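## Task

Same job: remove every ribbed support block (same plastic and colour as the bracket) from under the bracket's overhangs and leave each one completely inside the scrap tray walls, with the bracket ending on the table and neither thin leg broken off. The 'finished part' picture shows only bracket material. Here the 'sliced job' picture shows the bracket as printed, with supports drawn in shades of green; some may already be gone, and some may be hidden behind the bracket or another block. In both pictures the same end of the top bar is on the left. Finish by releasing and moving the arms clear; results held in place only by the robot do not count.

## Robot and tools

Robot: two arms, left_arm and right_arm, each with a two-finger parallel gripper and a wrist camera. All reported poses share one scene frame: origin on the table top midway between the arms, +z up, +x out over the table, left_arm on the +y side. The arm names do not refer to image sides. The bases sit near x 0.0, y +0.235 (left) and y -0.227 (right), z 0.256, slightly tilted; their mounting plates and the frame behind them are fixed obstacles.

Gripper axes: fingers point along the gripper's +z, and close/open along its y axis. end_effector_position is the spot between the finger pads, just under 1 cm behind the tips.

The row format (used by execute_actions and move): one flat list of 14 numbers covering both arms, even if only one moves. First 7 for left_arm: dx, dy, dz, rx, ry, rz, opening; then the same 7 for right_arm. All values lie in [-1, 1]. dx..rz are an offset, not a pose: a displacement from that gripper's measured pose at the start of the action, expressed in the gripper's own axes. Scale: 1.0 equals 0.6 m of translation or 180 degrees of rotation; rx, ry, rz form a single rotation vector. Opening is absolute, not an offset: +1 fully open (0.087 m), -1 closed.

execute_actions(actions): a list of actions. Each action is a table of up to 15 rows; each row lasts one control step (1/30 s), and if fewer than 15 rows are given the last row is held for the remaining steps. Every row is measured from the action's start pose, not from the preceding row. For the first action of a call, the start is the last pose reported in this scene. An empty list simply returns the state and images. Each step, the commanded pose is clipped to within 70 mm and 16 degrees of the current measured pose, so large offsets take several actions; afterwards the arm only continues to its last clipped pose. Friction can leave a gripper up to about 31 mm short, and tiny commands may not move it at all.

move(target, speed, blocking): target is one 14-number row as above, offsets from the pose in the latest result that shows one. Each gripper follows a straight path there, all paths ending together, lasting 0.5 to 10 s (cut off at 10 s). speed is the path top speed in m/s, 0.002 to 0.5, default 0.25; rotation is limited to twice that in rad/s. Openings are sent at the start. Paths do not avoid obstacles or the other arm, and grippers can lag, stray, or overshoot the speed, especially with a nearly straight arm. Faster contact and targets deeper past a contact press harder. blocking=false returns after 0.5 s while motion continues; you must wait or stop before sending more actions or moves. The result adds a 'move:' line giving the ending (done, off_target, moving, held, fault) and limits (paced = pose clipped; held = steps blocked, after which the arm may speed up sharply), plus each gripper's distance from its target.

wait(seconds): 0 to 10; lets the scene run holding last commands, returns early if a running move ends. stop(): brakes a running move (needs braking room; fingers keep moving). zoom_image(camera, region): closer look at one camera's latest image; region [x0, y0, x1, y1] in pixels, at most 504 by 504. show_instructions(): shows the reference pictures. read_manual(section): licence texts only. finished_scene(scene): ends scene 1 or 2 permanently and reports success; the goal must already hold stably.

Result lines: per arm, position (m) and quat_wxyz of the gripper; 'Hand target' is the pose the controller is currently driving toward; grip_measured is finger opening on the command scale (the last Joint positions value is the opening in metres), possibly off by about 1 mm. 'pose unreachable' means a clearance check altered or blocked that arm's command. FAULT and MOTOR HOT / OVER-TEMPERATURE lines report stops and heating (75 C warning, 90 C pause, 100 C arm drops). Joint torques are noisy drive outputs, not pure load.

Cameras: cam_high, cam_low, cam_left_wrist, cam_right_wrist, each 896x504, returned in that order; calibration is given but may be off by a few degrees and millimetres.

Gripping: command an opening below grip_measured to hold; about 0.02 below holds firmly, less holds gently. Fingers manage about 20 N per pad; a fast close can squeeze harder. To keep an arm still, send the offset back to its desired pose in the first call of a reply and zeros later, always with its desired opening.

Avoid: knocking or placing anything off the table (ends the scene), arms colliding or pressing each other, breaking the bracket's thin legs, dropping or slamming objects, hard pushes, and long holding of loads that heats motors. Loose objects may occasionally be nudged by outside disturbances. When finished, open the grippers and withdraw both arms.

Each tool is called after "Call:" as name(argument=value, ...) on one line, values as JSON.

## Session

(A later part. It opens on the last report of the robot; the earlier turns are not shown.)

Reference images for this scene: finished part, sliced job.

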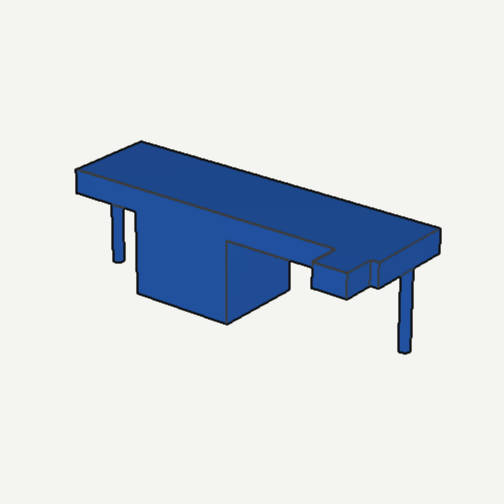

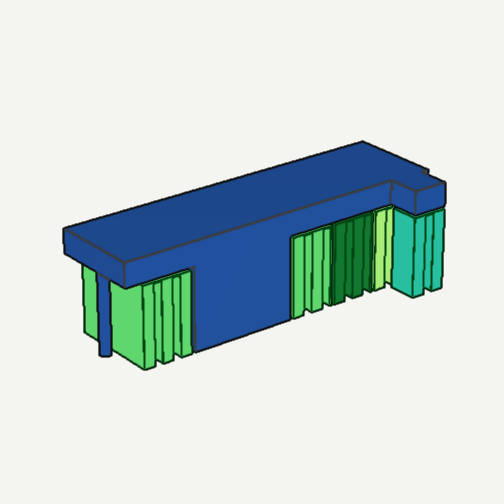

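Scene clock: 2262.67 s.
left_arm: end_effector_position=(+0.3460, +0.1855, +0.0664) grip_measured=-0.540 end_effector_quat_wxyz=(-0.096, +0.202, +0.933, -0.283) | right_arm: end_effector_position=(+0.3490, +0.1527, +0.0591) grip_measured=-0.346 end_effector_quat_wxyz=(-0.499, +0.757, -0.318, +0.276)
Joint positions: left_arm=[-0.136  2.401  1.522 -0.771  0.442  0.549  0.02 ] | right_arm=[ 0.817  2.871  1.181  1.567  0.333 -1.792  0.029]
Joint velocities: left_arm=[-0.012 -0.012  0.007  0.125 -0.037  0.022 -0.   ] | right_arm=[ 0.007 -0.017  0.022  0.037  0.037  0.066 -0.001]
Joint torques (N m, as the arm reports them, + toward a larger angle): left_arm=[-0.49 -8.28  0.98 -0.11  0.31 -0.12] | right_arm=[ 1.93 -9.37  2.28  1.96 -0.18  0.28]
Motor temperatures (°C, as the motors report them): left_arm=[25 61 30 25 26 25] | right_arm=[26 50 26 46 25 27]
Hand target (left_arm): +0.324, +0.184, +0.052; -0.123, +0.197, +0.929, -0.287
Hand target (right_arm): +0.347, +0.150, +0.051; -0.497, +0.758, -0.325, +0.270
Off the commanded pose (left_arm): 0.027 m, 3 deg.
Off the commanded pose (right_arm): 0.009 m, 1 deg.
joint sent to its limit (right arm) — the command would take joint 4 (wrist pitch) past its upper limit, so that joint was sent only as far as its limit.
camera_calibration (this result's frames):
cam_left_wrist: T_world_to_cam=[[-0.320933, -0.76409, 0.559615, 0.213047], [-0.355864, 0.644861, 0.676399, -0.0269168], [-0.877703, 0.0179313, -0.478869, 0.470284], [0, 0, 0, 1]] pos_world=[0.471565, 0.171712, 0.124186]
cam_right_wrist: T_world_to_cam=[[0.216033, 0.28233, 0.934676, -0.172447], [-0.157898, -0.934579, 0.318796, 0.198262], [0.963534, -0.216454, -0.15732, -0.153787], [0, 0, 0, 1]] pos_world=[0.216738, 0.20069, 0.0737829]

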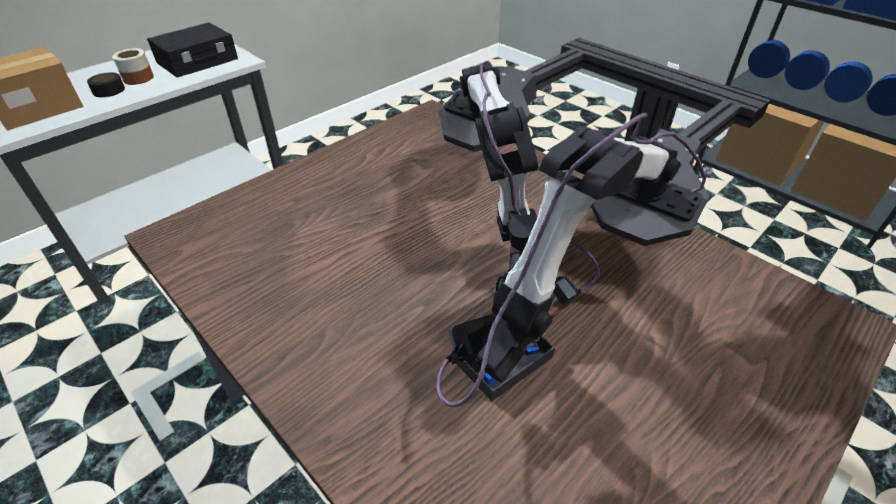

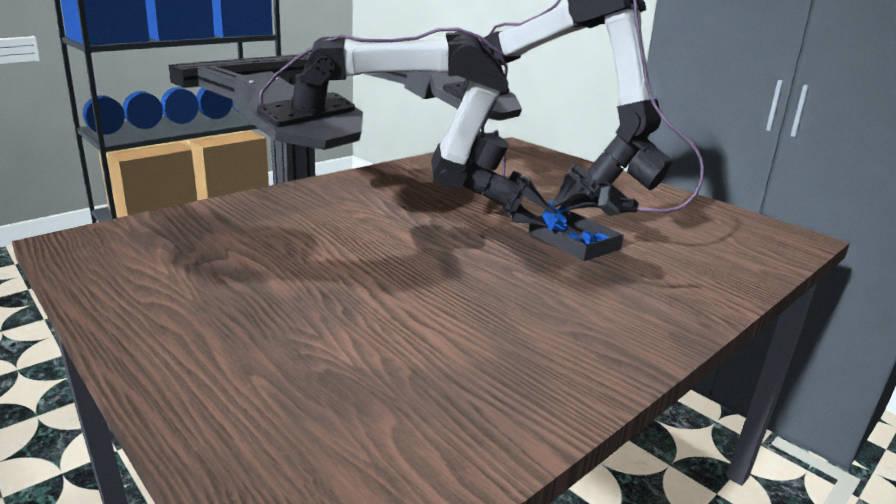

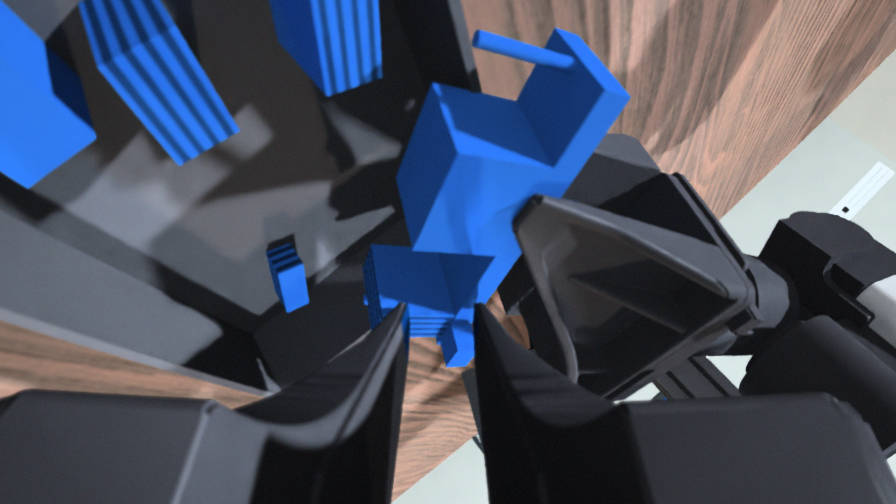

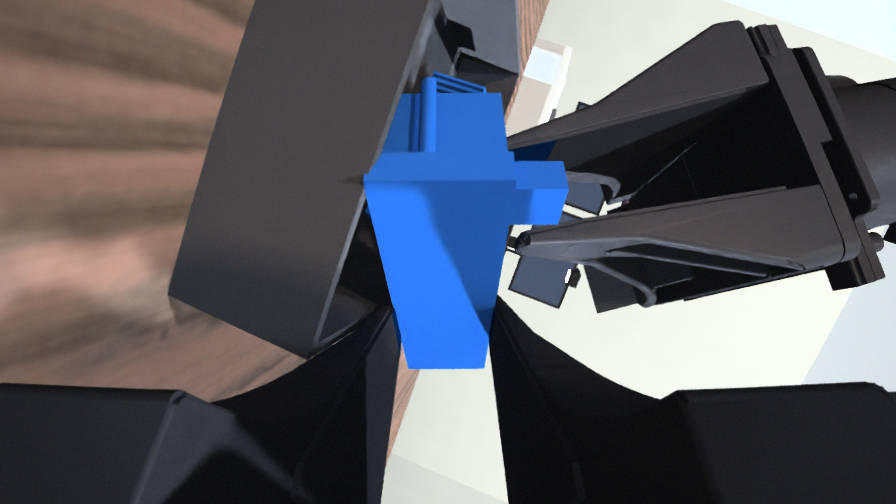

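Call:
execute_actions(actions=[[[0.0363,0.0009,0.0420,0.0110,0.0178,-0.0116,-0.54,0,0.015,0,0,0,0,-0.40],[0.0403,0.0018,0.0474,0.0125,0.0202,-0.0131,-0.54,0,0.015,0,0,0,0,-0.40],[0.0443,0.0026,0.0528,0.0139,0.0225,-0.0146,-0.54,0,0.015,0,0,0,0,-0.40],[0.0483,0.0035,0.0582,0.0154,0.0249,-0.0161,-0.54,0,0.015,0,0,0,0,-0.40],[0.0523,0.0043,0.0637,0.0169,0.0273,-0.0176,-0.54,0,0.015,0,0,0,0,-0.40],[0.0563,0.0051,0.0691,0.0184,0.0297,-0.0191,-0.54,0,0.015,0,0,0,0,-0.40],[0.0603,0.0060,0.0745,0.0199,0.0321,-0.0206,-0.54,0,0.015,0,0,0,0,-0.40],[0.0603,0.0060,0.0745,0.0199,0.0321,-0.0206,-0.54,0,0.015,0,0,0,0,-0.40],[0.0603,0.0060,0.0745,0.0199,0.0321,-0.0206,-0.54,0,0.015,0,0,0,0,-0.40],[0.0483,0.0035,0.0582,0.0154,0.0249,-0.0161,-0.54,0,0.015,0,0,0,0,-0.40],[0.0363,0.0009,0.0420,0.0110,0.0178,-0.0116,-0.54,0,0.015,0,0,0,0,-0.40],[0.0323,0.0001,0.0366,0.0095,0.0154,-0.0101,-0.54,0,0.015,0,0,0,0,-0.40]]])

Call:
zoom_image(camera="cam_right_wrist", region=[330, 40, 630, 280])

Scene clock: 2295.13 s.
left_arm: end_effector_position=(+0.3454, +0.1854, +0.0662) grip_measured=-0.540 end_effector_quat_wxyz=(-0.096, +0.195, +0.933, -0.287) | right_arm: end_effector_position=(+0.3488, +0.1526, +0.0590) grip_measured=-0.346 end_effector_quat_wxyz=(-0.497, +0.760, -0.313, +0.278)
Joint positions: left_arm=[-0.131  2.404  1.522 -0.772  0.453  0.543  0.02 ] | right_arm=[ 0.817  2.872  1.181  1.567  0.333 -1.805  0.029]
Joint velocities: left_arm=[-0.007 -0.012 -0.017 -0.022  0.066  0.051  0.   ] | right_arm=[-0.002  0.012 -0.017 -0.022  0.066 -0.007  0.001]
Joint torques (N m, as the arm reports them, + toward a larger angle): left_arm=[-0.72 -8.07  0.85 -0.14  0.25 -0.11] | right_arm=[ 1.85 -9.47  2.24  1.97 -0.16  0.28]
Motor temperatures (°C, as the motors report them): left_arm=[25 58 29 25 26 25] | right_arm=[26 50 26 46 25 27]
Hand target (left_arm): +0.322, +0.183, +0.051; -0.126, +0.193, +0.929, -0.290
Hand target (right_arm): +0.347, +0.150, +0.051; -0.494, +0.761, -0.320, +0.273
Off the commanded pose (left_arm): 0.029 m, 3 deg.
Off the commanded pose (right_arm): 0.009 m, 1 deg.
joint sent to its limit (right arm) — the command would take joint 4 (wrist pitch) past its upper limit, so that joint was sent only as far as its limit.
camera_calibration (this result's frames):
cam_left_wrist: T_world_to_cam=[[-0.306818, -0.764483, 0.566946, 0.207598], [-0.360331, 0.644638, 0.674243, -0.0252245], [-0.880923, 0.00258126, -0.473253, 0.473292], [0, 0, 0, 1]] pos_world=[0.471539, 0.173744, 0.123298]
cam_right_wrist: T_world_to_cam=[[0.208714, 0.292511, 0.933207, -0.171264], [-0.155763, -0.932099, 0.327001, 0.196597], [0.965493, -0.213609, -0.14898, -0.155238], [0, 0, 0, 1]] pos_world=[0.216248, 0.200184, 0.07241]

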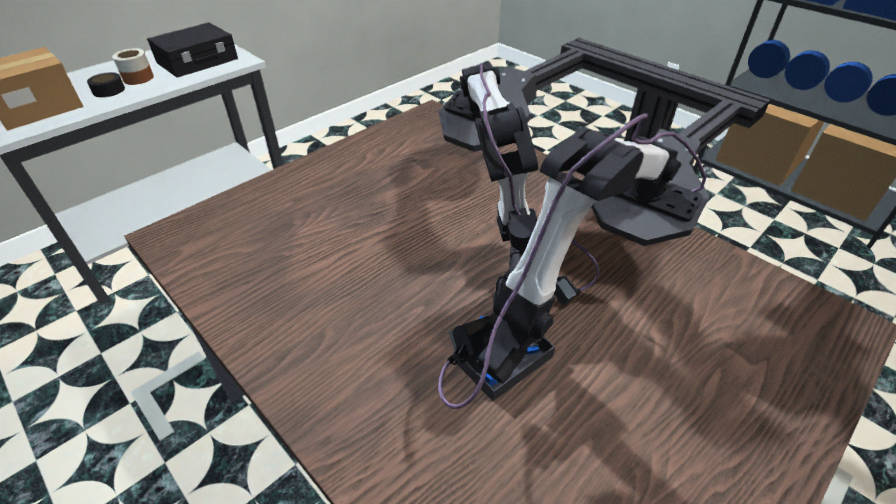

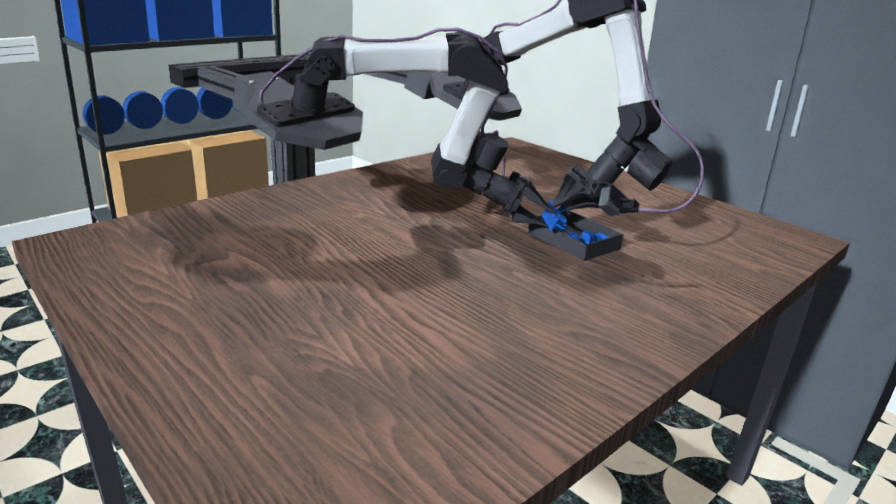

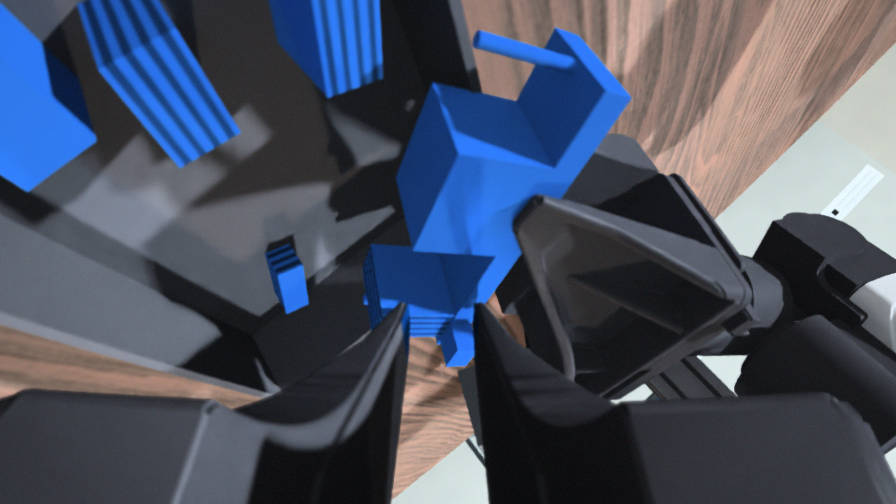

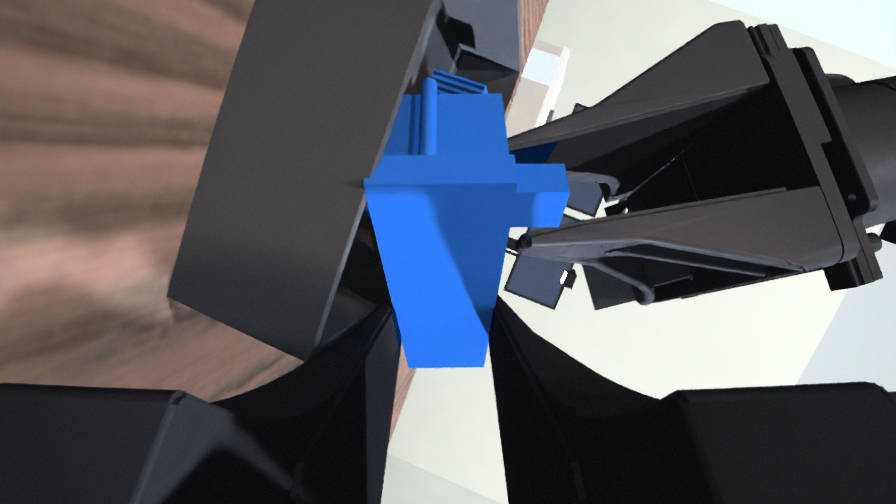

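Region (330, 40, 630, 280) of cam_right_wrist's 896x504 image, scaled by 1.680, with more detail than that image has; it fills the top 403 rows of this view, and the rest is white.

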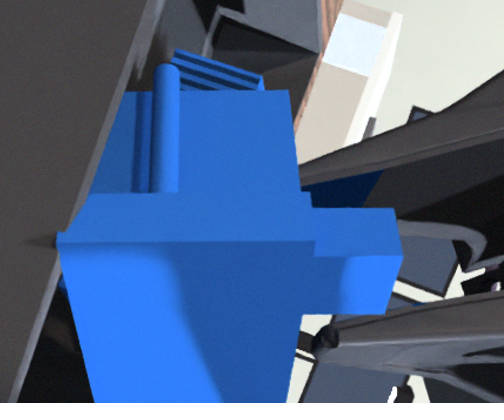

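Call:
execute_actions(actions=[[[0.0349,-0.0022,0.0436,0.0113,0.0185,-0.0099,-0.54,0,0.015,0,0,0,0,-0.40],[0.0419,-0.0026,0.0554,0.0144,0.0237,-0.0117,-0.54,0,0.015,0,0,0,0,-0.40],[0.0454,-0.0028,0.0613,0.0160,0.0263,-0.0126,-0.54,0,0.015,0,0,0,0,-0.40],[0.0489,-0.0030,0.0673,0.0177,0.0290,-0.0135,-0.54,0,0.015,0,0,0,0,-0.40],[0.0525,-0.0032,0.0733,0.0193,0.0316,-0.0145,-0.54,0,0.015,0,0,0,0,-0.40],[0.0560,-0.0034,0.0792,0.0209,0.0343,-0.0154,-0.54,0,0.015,0,0,0,0,-0.40],[0.0595,-0.0036,0.0851,0.0224,0.0368,-0.0163,-0.54,0,0.015,0,0,0,0,-0.40],[0.0595,-0.0036,0.0851,0.0224,0.0368,-0.0163,-0.54,0,0.015,0,0,0,0,-0.40],[0.0635,-0.0028,0.0905,0.0239,0.0392,-0.0178,-0.54,0,0.015,0,0,0,0,-0.40],[0.0635,-0.0028,0.0905,0.0239,0.0392,-0.0178,-0.54,0,0.015,0,0,0,0,-0.40],[0.0635,-0.0028,0.0905,0.0239,0.0392,-0.0178,-0.54,0,0.015,0,0,0,0,-0.40],[0.0489,-0.0030,0.0673,0.0177,0.0290,-0.0135,-0.54,0,0.015,0,0,0,0,-0.40],[0.0349,-0.0022,0.0436,0.0113,0.0185,-0.0099,-0.54,0,0.015,0,0,0,0,-0.40],[0.0323,0.0001,0.0366,0.0095,0.0154,-0.0101,-0.54,0,0.015,0,0,0,0,-0.40]]])

Call:
zoom_image(camera="cam_right_wrist", region=[330, 40, 630, 280])

Scene clock: 2318.77 s.
left_arm: end_effector_position=(+0.3421, +0.1837, +0.0610) grip_measured=-0.540 end_effector_quat_wxyz=(-0.099, +0.188, +0.932, -0.295) | right_arm: end_effector_position=(+0.3485, +0.1521, +0.0591) grip_measured=-0.349 end_effector_quat_wxyz=(-0.494, +0.762, -0.309, +0.283)
Joint positions: left_arm=[-0.127  2.423  1.522 -0.763  0.468  0.538  0.02 ] | right_arm=[ 0.819  2.873  1.181  1.567  0.339 -1.818  0.028]
Joint velocities: left_arm=[ 0.012 -0.017  0.012 -0.022 -0.007  0.022 -0.001] | right_arm=[ 0.002  0.012  0.002 -0.007 -0.037 -0.022  0.   ]
Joint torques (N m, as the arm reports them, + toward a larger angle): left_arm=[-0.81 -8.87  0.96 -0.21  0.21 -0.11] | right_arm=[ 1.91 -9.45  2.22  1.97 -0.28  0.27]
Motor temperatures (°C, as the motors report them): left_arm=[25 57 29 25 25 25] | right_arm=[26 50 26 46 25 27]
Hand target (left_arm): +0.321, +0.183, +0.050; -0.126, +0.186, +0.929, -0.295
Hand target (right_arm): +0.347, +0.150, +0.051; -0.492, +0.763, -0.315, +0.276
Off the commanded pose (left_arm): 0.024 m, 3 deg.
Off the commanded pose (right_arm): 0.009 m, 1 deg.
joint sent to its limit (right arm) — the command would take joint 4 (wrist pitch) past its upper limit, so that joint was sent only as far as its limit.
camera_calibration (this result's frames):
cam_left_wrist: T_world_to_cam=[[-0.290261, -0.761171, 0.579972, 0.201125], [-0.359643, 0.648404, 0.670991, -0.0225539], [-0.886795, -0.0138211, -0.461956, 0.472192], [0, 0, 0, 1]] pos_world=[0.469004, 0.17424, 0.116619]
cam_right_wrist: T_world_to_cam=[[0.201207, 0.30422, 0.93111, -0.170104], [-0.157691, -0.928093, 0.33731, 0.19551], [0.966773, -0.214696, -0.138766, -0.155875], [0, 0, 0, 1]] pos_world=[0.215752, 0.199734, 0.070808]

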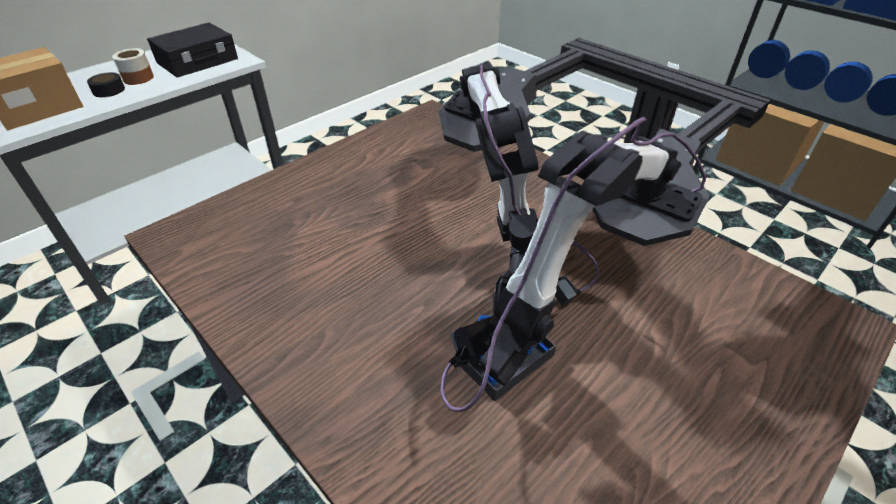

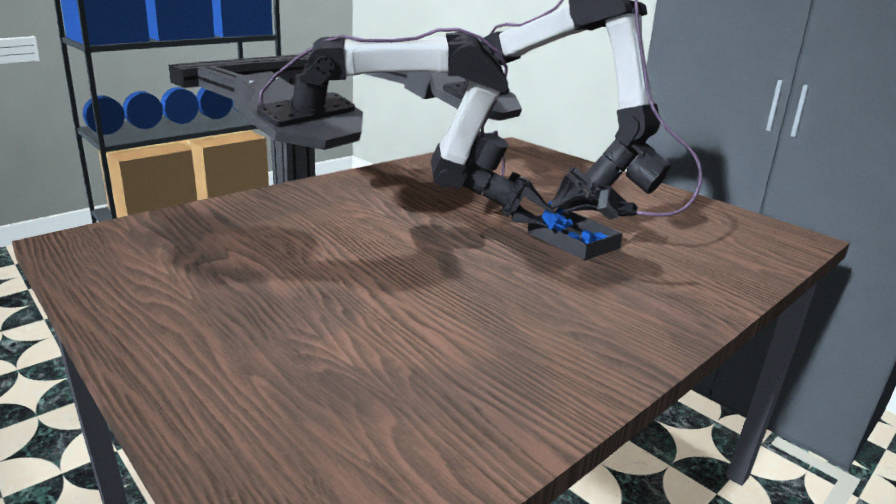

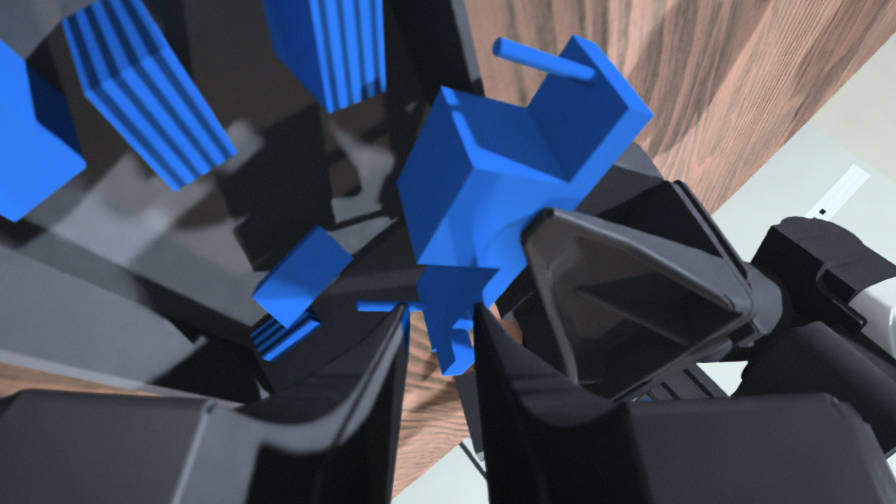

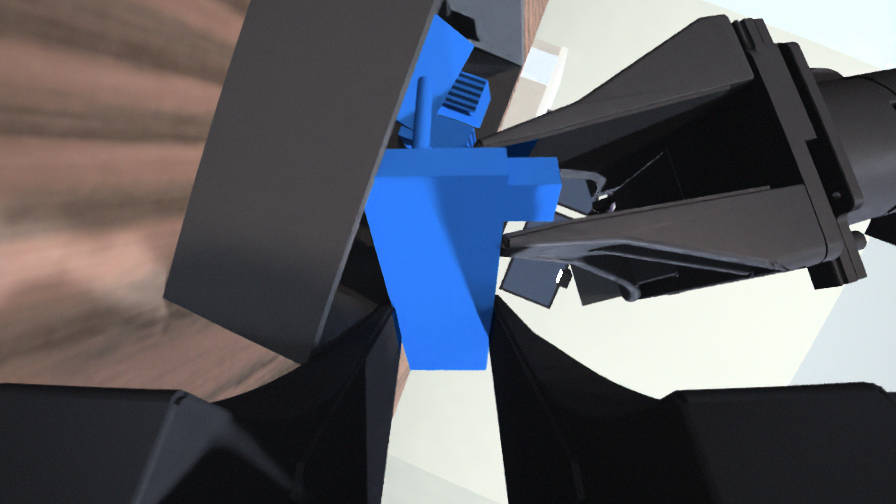

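Region (330, 40, 630, 280) of cam_right_wrist's 896x504 image, scaled by 1.680, with more detail than that image has; it fills the top 403 rows of this view, and the rest is white.

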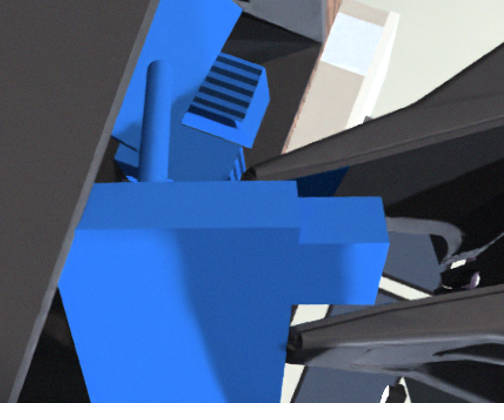

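Call:
move(target=[-0.050,-0.0105,-0.0677,-0.0185,-0.0298,0.0189,-0.54,0,0,0,0,0,0,-0.40], speed=0.06)

Scene clock: 2322.97 s.
left_arm: end_effector_position=(+0.3724, +0.1870, +0.0910) grip_measured=-0.540 end_effector_quat_wxyz=(-0.049, +0.201, +0.937, -0.282) | right_arm: end_effector_position=(+0.3486, +0.1519, +0.0591) grip_measured=-0.346 end_effector_quat_wxyz=(-0.493, +0.762, -0.309, +0.284)
Joint positions: left_arm=[-0.127  2.317  1.522 -0.763  0.468  0.538  0.02 ] | right_arm=[ 0.819  2.873  1.181  1.567  0.34  -1.819  0.029]
Joint velocities: left_arm=[-0.017  0.027 -0.012 -0.007 -0.007  0.037 -0.   ] | right_arm=[-0.007 -0.002 -0.012  0.037 -0.037 -0.007 -0.001]
Joint torques (N m, as the arm reports them, + toward a larger angle): left_arm=[ -0.4  -12.04   5.79  -0.18   0.36  -0.1 ] | right_arm=[  2.38 -11.09   1.3    1.94  -0.18   0.11]
Motor temperatures (°C, as the motors report them): left_arm=[25 57 29 25 25 25] | right_arm=[26 50 26 46 25 27]
Hand target (left_arm): +0.380, +0.187, +0.096; -0.041, +0.204, +0.937, -0.279
Hand target (right_arm): +0.349, +0.152, +0.059; -0.493, +0.762, -0.309, +0.283
Off the commanded pose (left_arm): 0.008 m, 1 deg.
Off the commanded pose (right_arm): 0.000 m, 0 deg.
joint sent to its limit (right arm) — the command would take joint 4 (wrist pitch) past its upper limit, so that joint was sent only as far as its limit.
move: done
camera_calibration (this result's frames):
cam_left_wrist: T_world_to_cam=[[-0.345306, -0.766266, 0.541849, 0.220007], [-0.432292, 0.642332, 0.632877, -0.00219116], [-0.832999, -0.0157014, -0.553052, 0.501578], [0, 0, 0, 1]] pos_world=[0.492836, 0.177867, 0.159574]
cam_right_wrist: T_world_to_cam=[[0.200966, 0.305001, 0.930907, -0.170098], [-0.158973, -0.927543, 0.338218, 0.195606], [0.966613, -0.215959, -0.137918, -0.155839], [0, 0, 0, 1]] pos_world=[0.215916, 0.199658, 0.070695]

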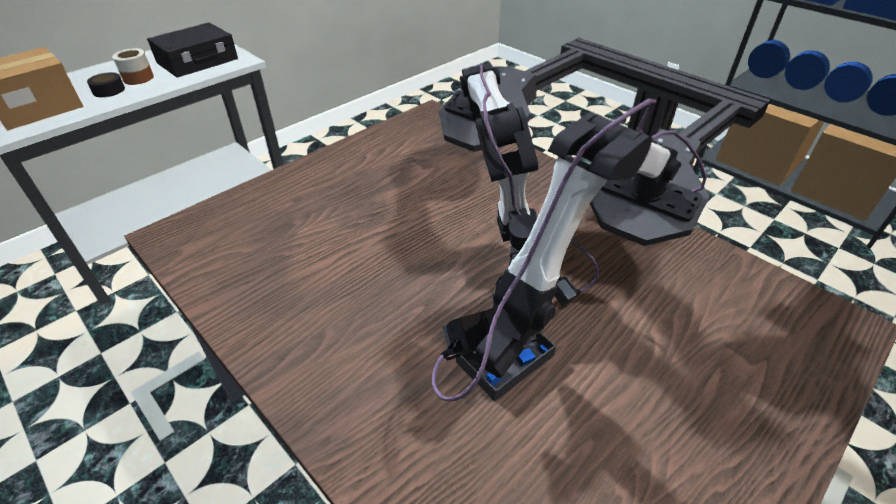

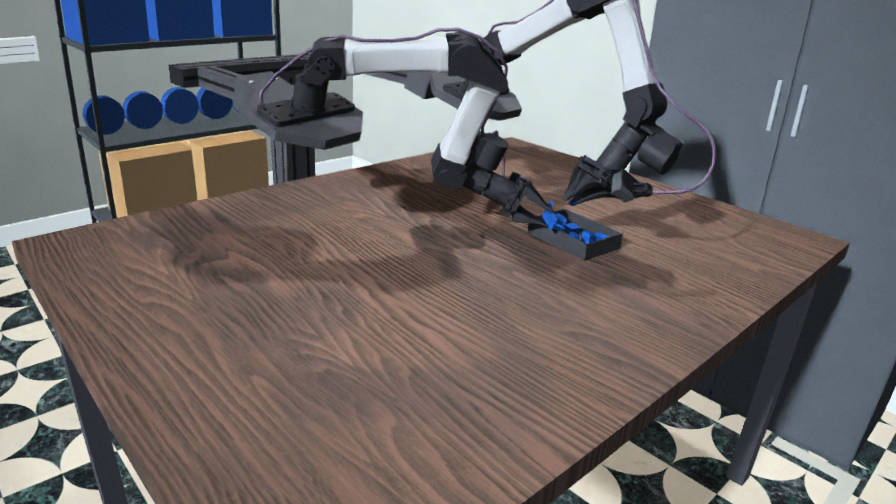

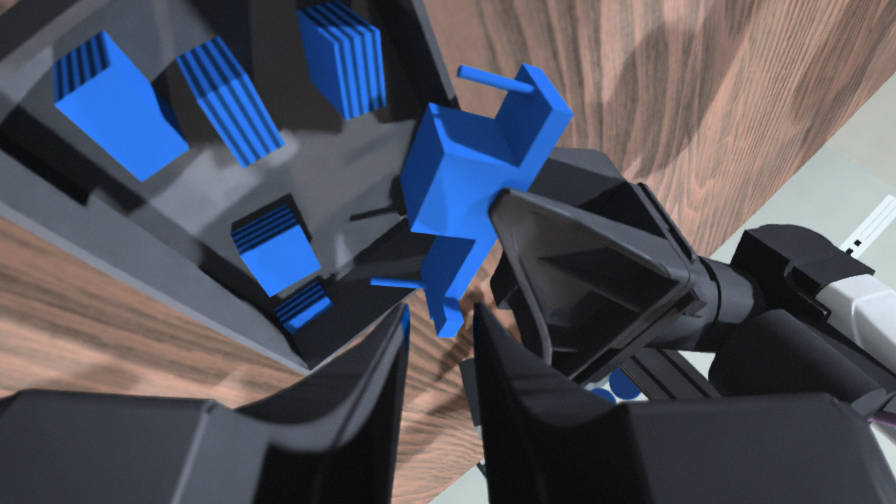

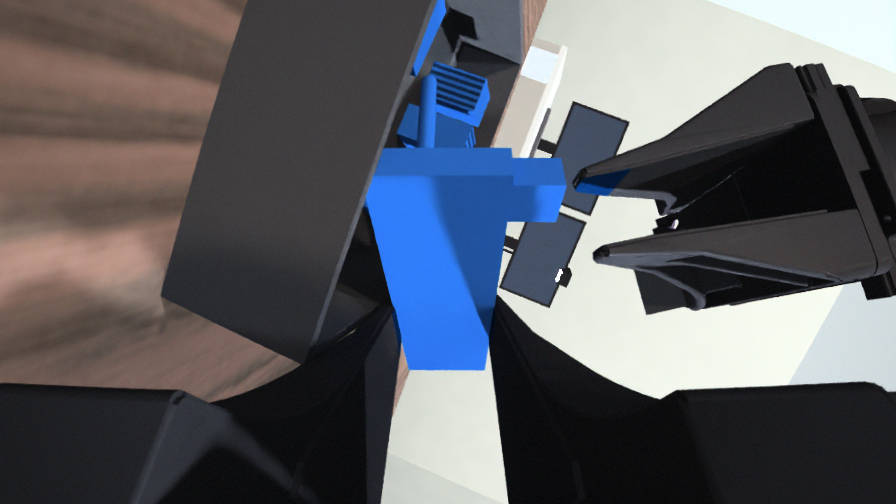

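Call:
move(target=[0.033,0.049,-0.231,0,0,0,-0.54,0.0093,-0.0776,-0.029,0,0,0,-0.40], speed=0.10)

Scene clock: 2332.67 s.
left_arm: end_effector_position=(+0.3914, +0.2841, +0.1847) grip_measured=-0.540 end_effector_quat_wxyz=(-0.052, +0.199, +0.936, -0.287) | right_arm: end_effector_position=(+0.3551, +0.1551, +0.1119) grip_measured=-0.346 end_effector_quat_wxyz=(-0.503, +0.753, -0.310, +0.289)
Joint positions: left_arm=[ 0.092  2.234  1.808 -1.252  0.465  0.786  0.02 ] | right_arm=[ 0.841  2.694  1.054  1.542  0.364 -1.819  0.029]
Joint velocities: left_arm=[ 0.002  0.012 -0.012  0.051  0.007 -0.051 -0.   ] | right_arm=[ 0.002 -0.012  0.007 -0.081 -0.037 -0.022 -0.001]
Joint torques (N m, as the arm reports them, + toward a larger angle): left_arm=[  1.25 -12.46   7.15  -0.51   0.22  -0.08] | right_arm=[  3.29 -11.66  -0.31   1.88  -0.07   0.15]
Motor temperatures (°C, as the motors report them): left_arm=[25 60 30 25 25 25] | right_arm=[26 52 26 46 25 27]
Hand target (left_arm): +0.393, +0.289, +0.190; -0.051, +0.201, +0.937, -0.280
Hand target (right_arm): +0.348, +0.153, +0.109; -0.494, +0.762, -0.309, +0.284
Off the commanded pose (left_arm): 0.007 m, 1 deg.
Off the commanded pose (right_arm): 0.008 m, 2 deg.
move: done
camera_calibration (this result's frames):
cam_left_wrist: T_world_to_cam=[[-0.3408, -0.762064, 0.550557, 0.245657], [-0.428588, 0.647157, 0.630476, -0.118006], [-0.83676, -0.0210958, -0.547163, 0.572683], [0, 0, 0, 1]] pos_world=[0.512342, 0.275656, 0.252503]
cam_right_wrist: T_world_to_cam=[[0.186707, 0.285098, 0.940138, -0.214458], [-0.170947, -0.932938, 0.316864, 0.189219], [0.967428, -0.219875, -0.12545, -0.155217], [0, 0, 0, 1]] pos_world=[0.222548, 0.203543, 0.122191]

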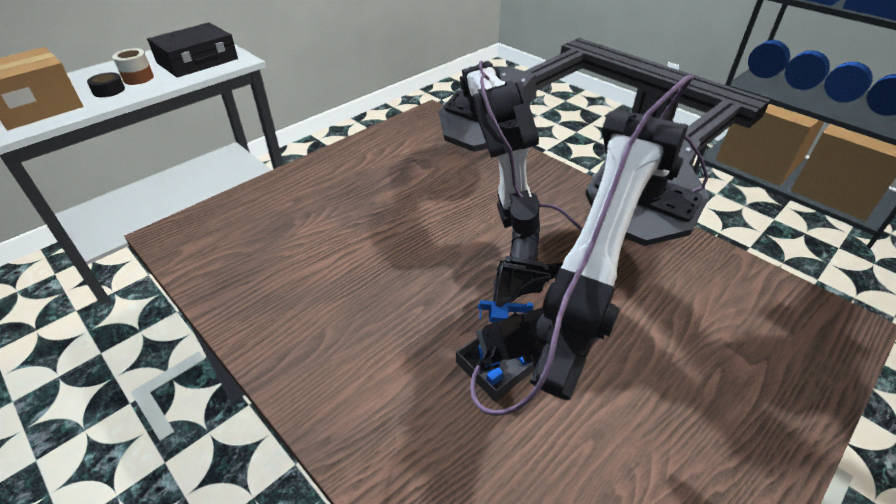

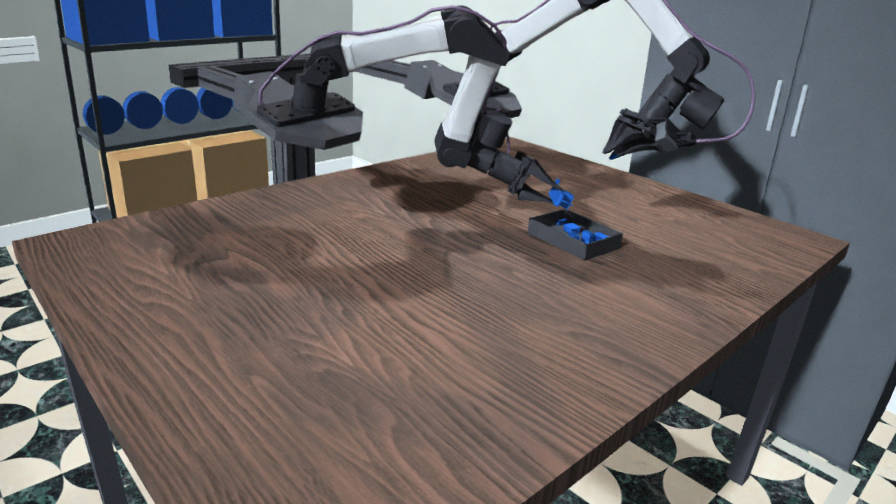

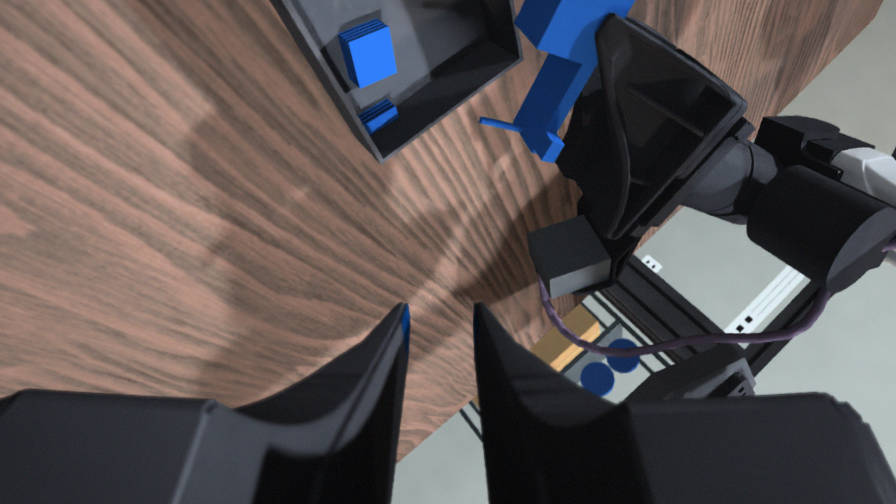

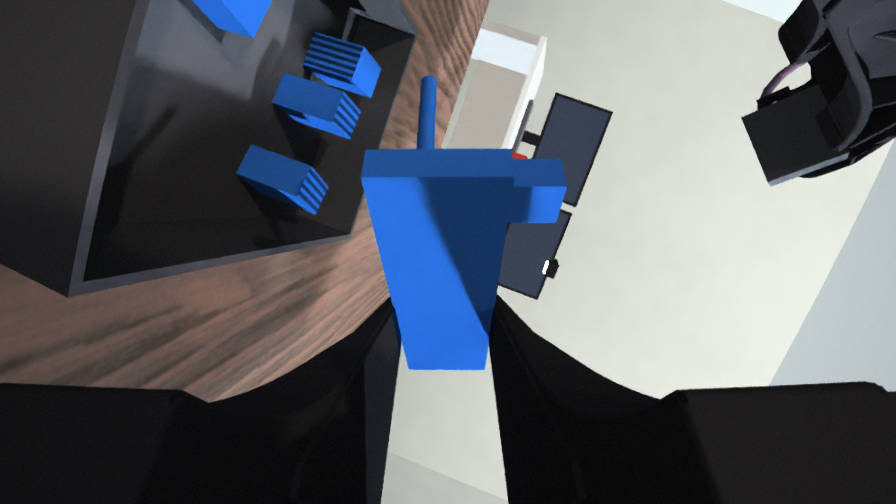

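Call:
move(target=[0.270,-0.183,-0.114,-0.1205,-0.1233,0.0834,-0.54,0.2998,0.132,-0.2742,-0.3918,0.0896,0.1869,-0.40], speed=0.22)

Scene clock: 2359.63 s.
left_arm: end_effector_position=(+0.2297, +0.3112, +0.3063) grip_measured=-0.540 end_effector_quat_wxyz=(+0.206, +0.273, +0.930, -0.133) | right_arm: end_effector_position=(+0.3327, -0.1002, +0.1217) grip_measured=-0.346 end_effector_quat_wxyz=(-0.001, +0.744, -0.668, +0.021)
Joint positions: left_arm=[ 0.546  1.036  0.812 -1.093  0.627  1.278  0.02 ] | right_arm=[ 0.382  1.953  1.04  -0.384  0.159 -1.163  0.029]
Joint velocities: left_arm=[ 0.017 -0.027 -0.012 -0.081  0.007  0.037  0.001] | right_arm=[-0.017 -0.012  0.002 -0.095  0.051  0.051 -0.   ]
Joint torques (N m, as the arm reports them, + toward a larger angle): left_arm=[ 1.96 -4.28  4.38  0.14  0.44 -0.11] | right_arm=[-0.04 -8.15  6.11  0.25 -0.21  0.1 ]
Motor temperatures (°C, as the motors report them): left_arm=[25 65 32 25 25 25] | right_arm=[27 54 26 45 25 27]
Hand target (left_arm): +0.220, +0.305, +0.303; +0.200, +0.266, +0.932, -0.143
Hand target (right_arm): +0.334, -0.101, +0.118; +0.005, +0.739, -0.673, +0.017
Off the commanded pose (left_arm): 0.015 m, 1 deg.
Off the commanded pose (right_arm): 0.008 m, 2 deg.
move: off_target (left_arm)
camera_calibration (this result's frames):
cam_left_wrist: T_world_to_cam=[[-0.556845, -0.820202, 0.131118, 0.340466], [-0.734642, 0.559989, 0.383031, -0.108317], [-0.387587, 0.116965, -0.914383, 0.470829], [0, 0, 0, 1]] pos_world=[0.2925, 0.284837, 0.427365]
cam_right_wrist: T_world_to_cam=[[0.995604, 0.0873956, 0.0336884, -0.325302], [0.0272742, -0.614598, 0.788369, -0.147251], [0.0896048, -0.783984, -0.61428, 0.106576], [0, 0, 0, 1]] pos_world=[0.318339, 0.0214835, 0.192515]

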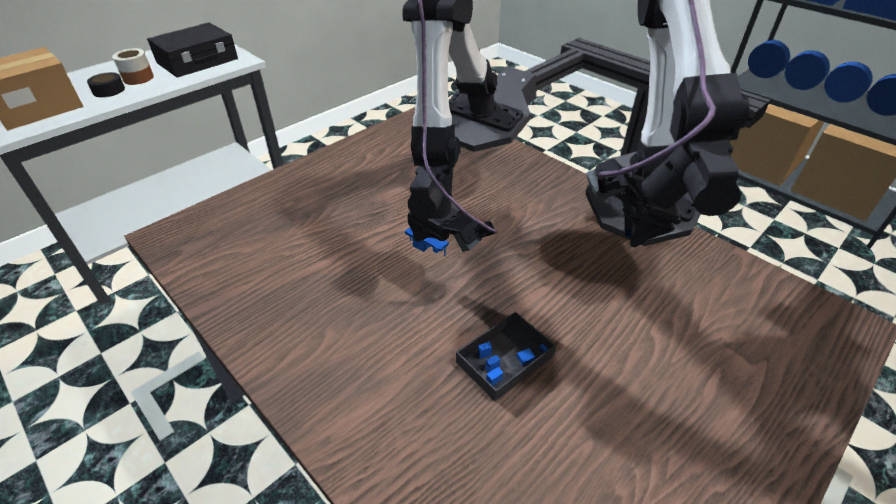

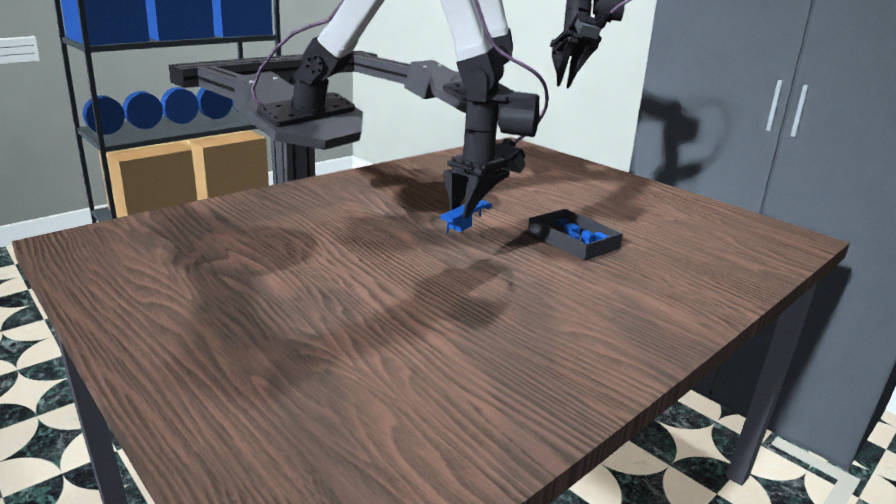

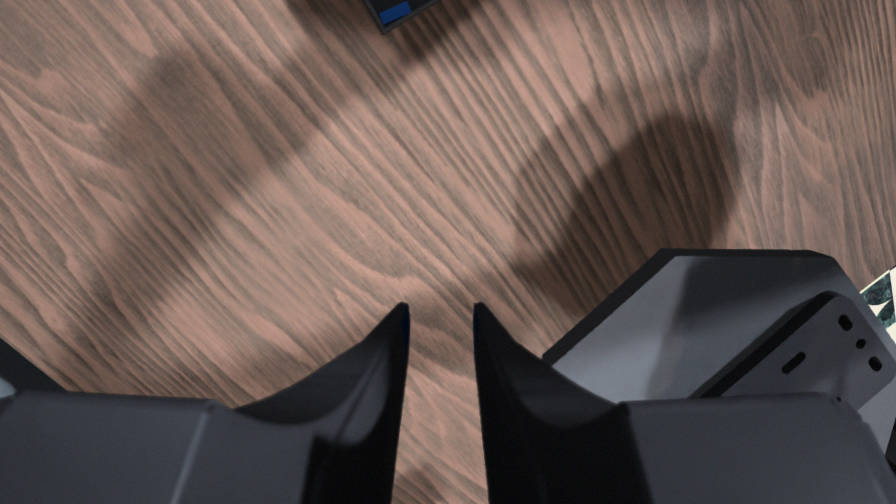

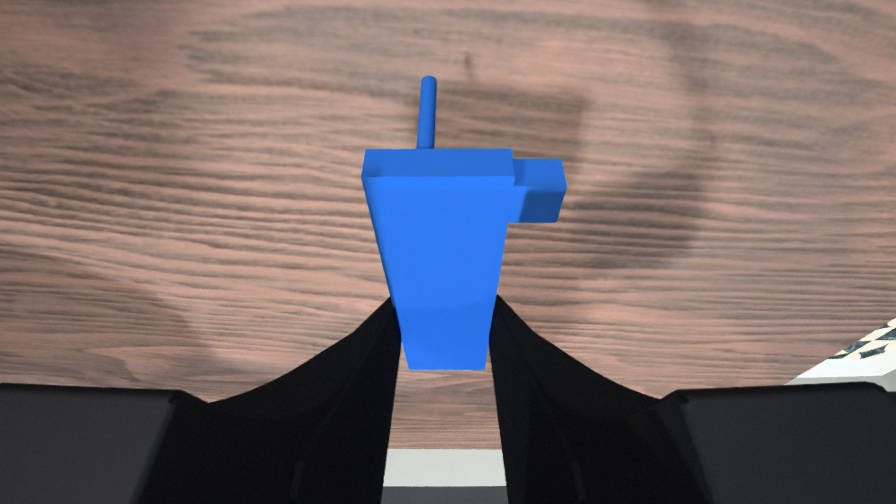

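Call:
zoom_image(camera="cam_high", region=[445, 305, 565, 405])

Call:
zoom_image(camera="cam_low", region=[420, 170, 640, 270])

Call:
zoom_image(camera="cam_high", region=[390, 200, 480, 270])

Region (445, 305, 565, 405) of cam_high's 896x504 image, scaled by 4.200, with more detail than that image has.

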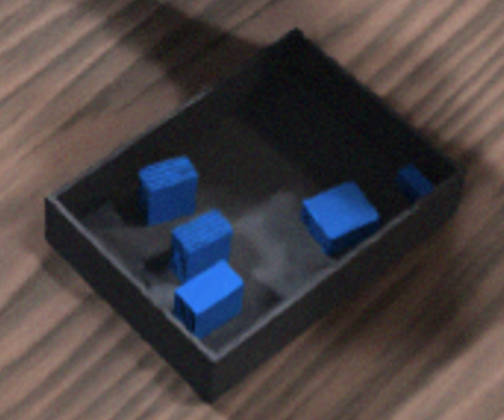

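Region (420, 170, 640, 270) of cam_low's 896x504 image, scaled by 2.291, with more detail than that image has; it fills the top 229 rows of this view, and the rest is white.

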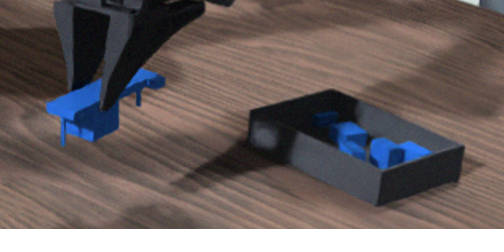

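Region (390, 200, 480, 270) of cam_high's 896x504 image, scaled by 5.600, with more detail than that image has.

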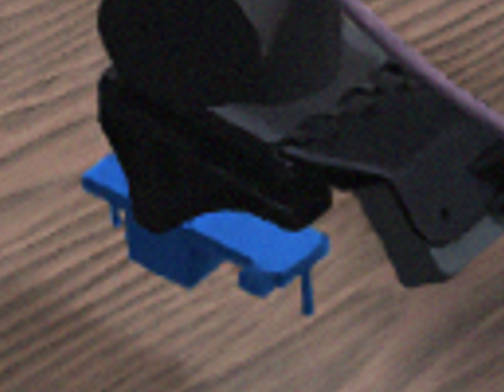

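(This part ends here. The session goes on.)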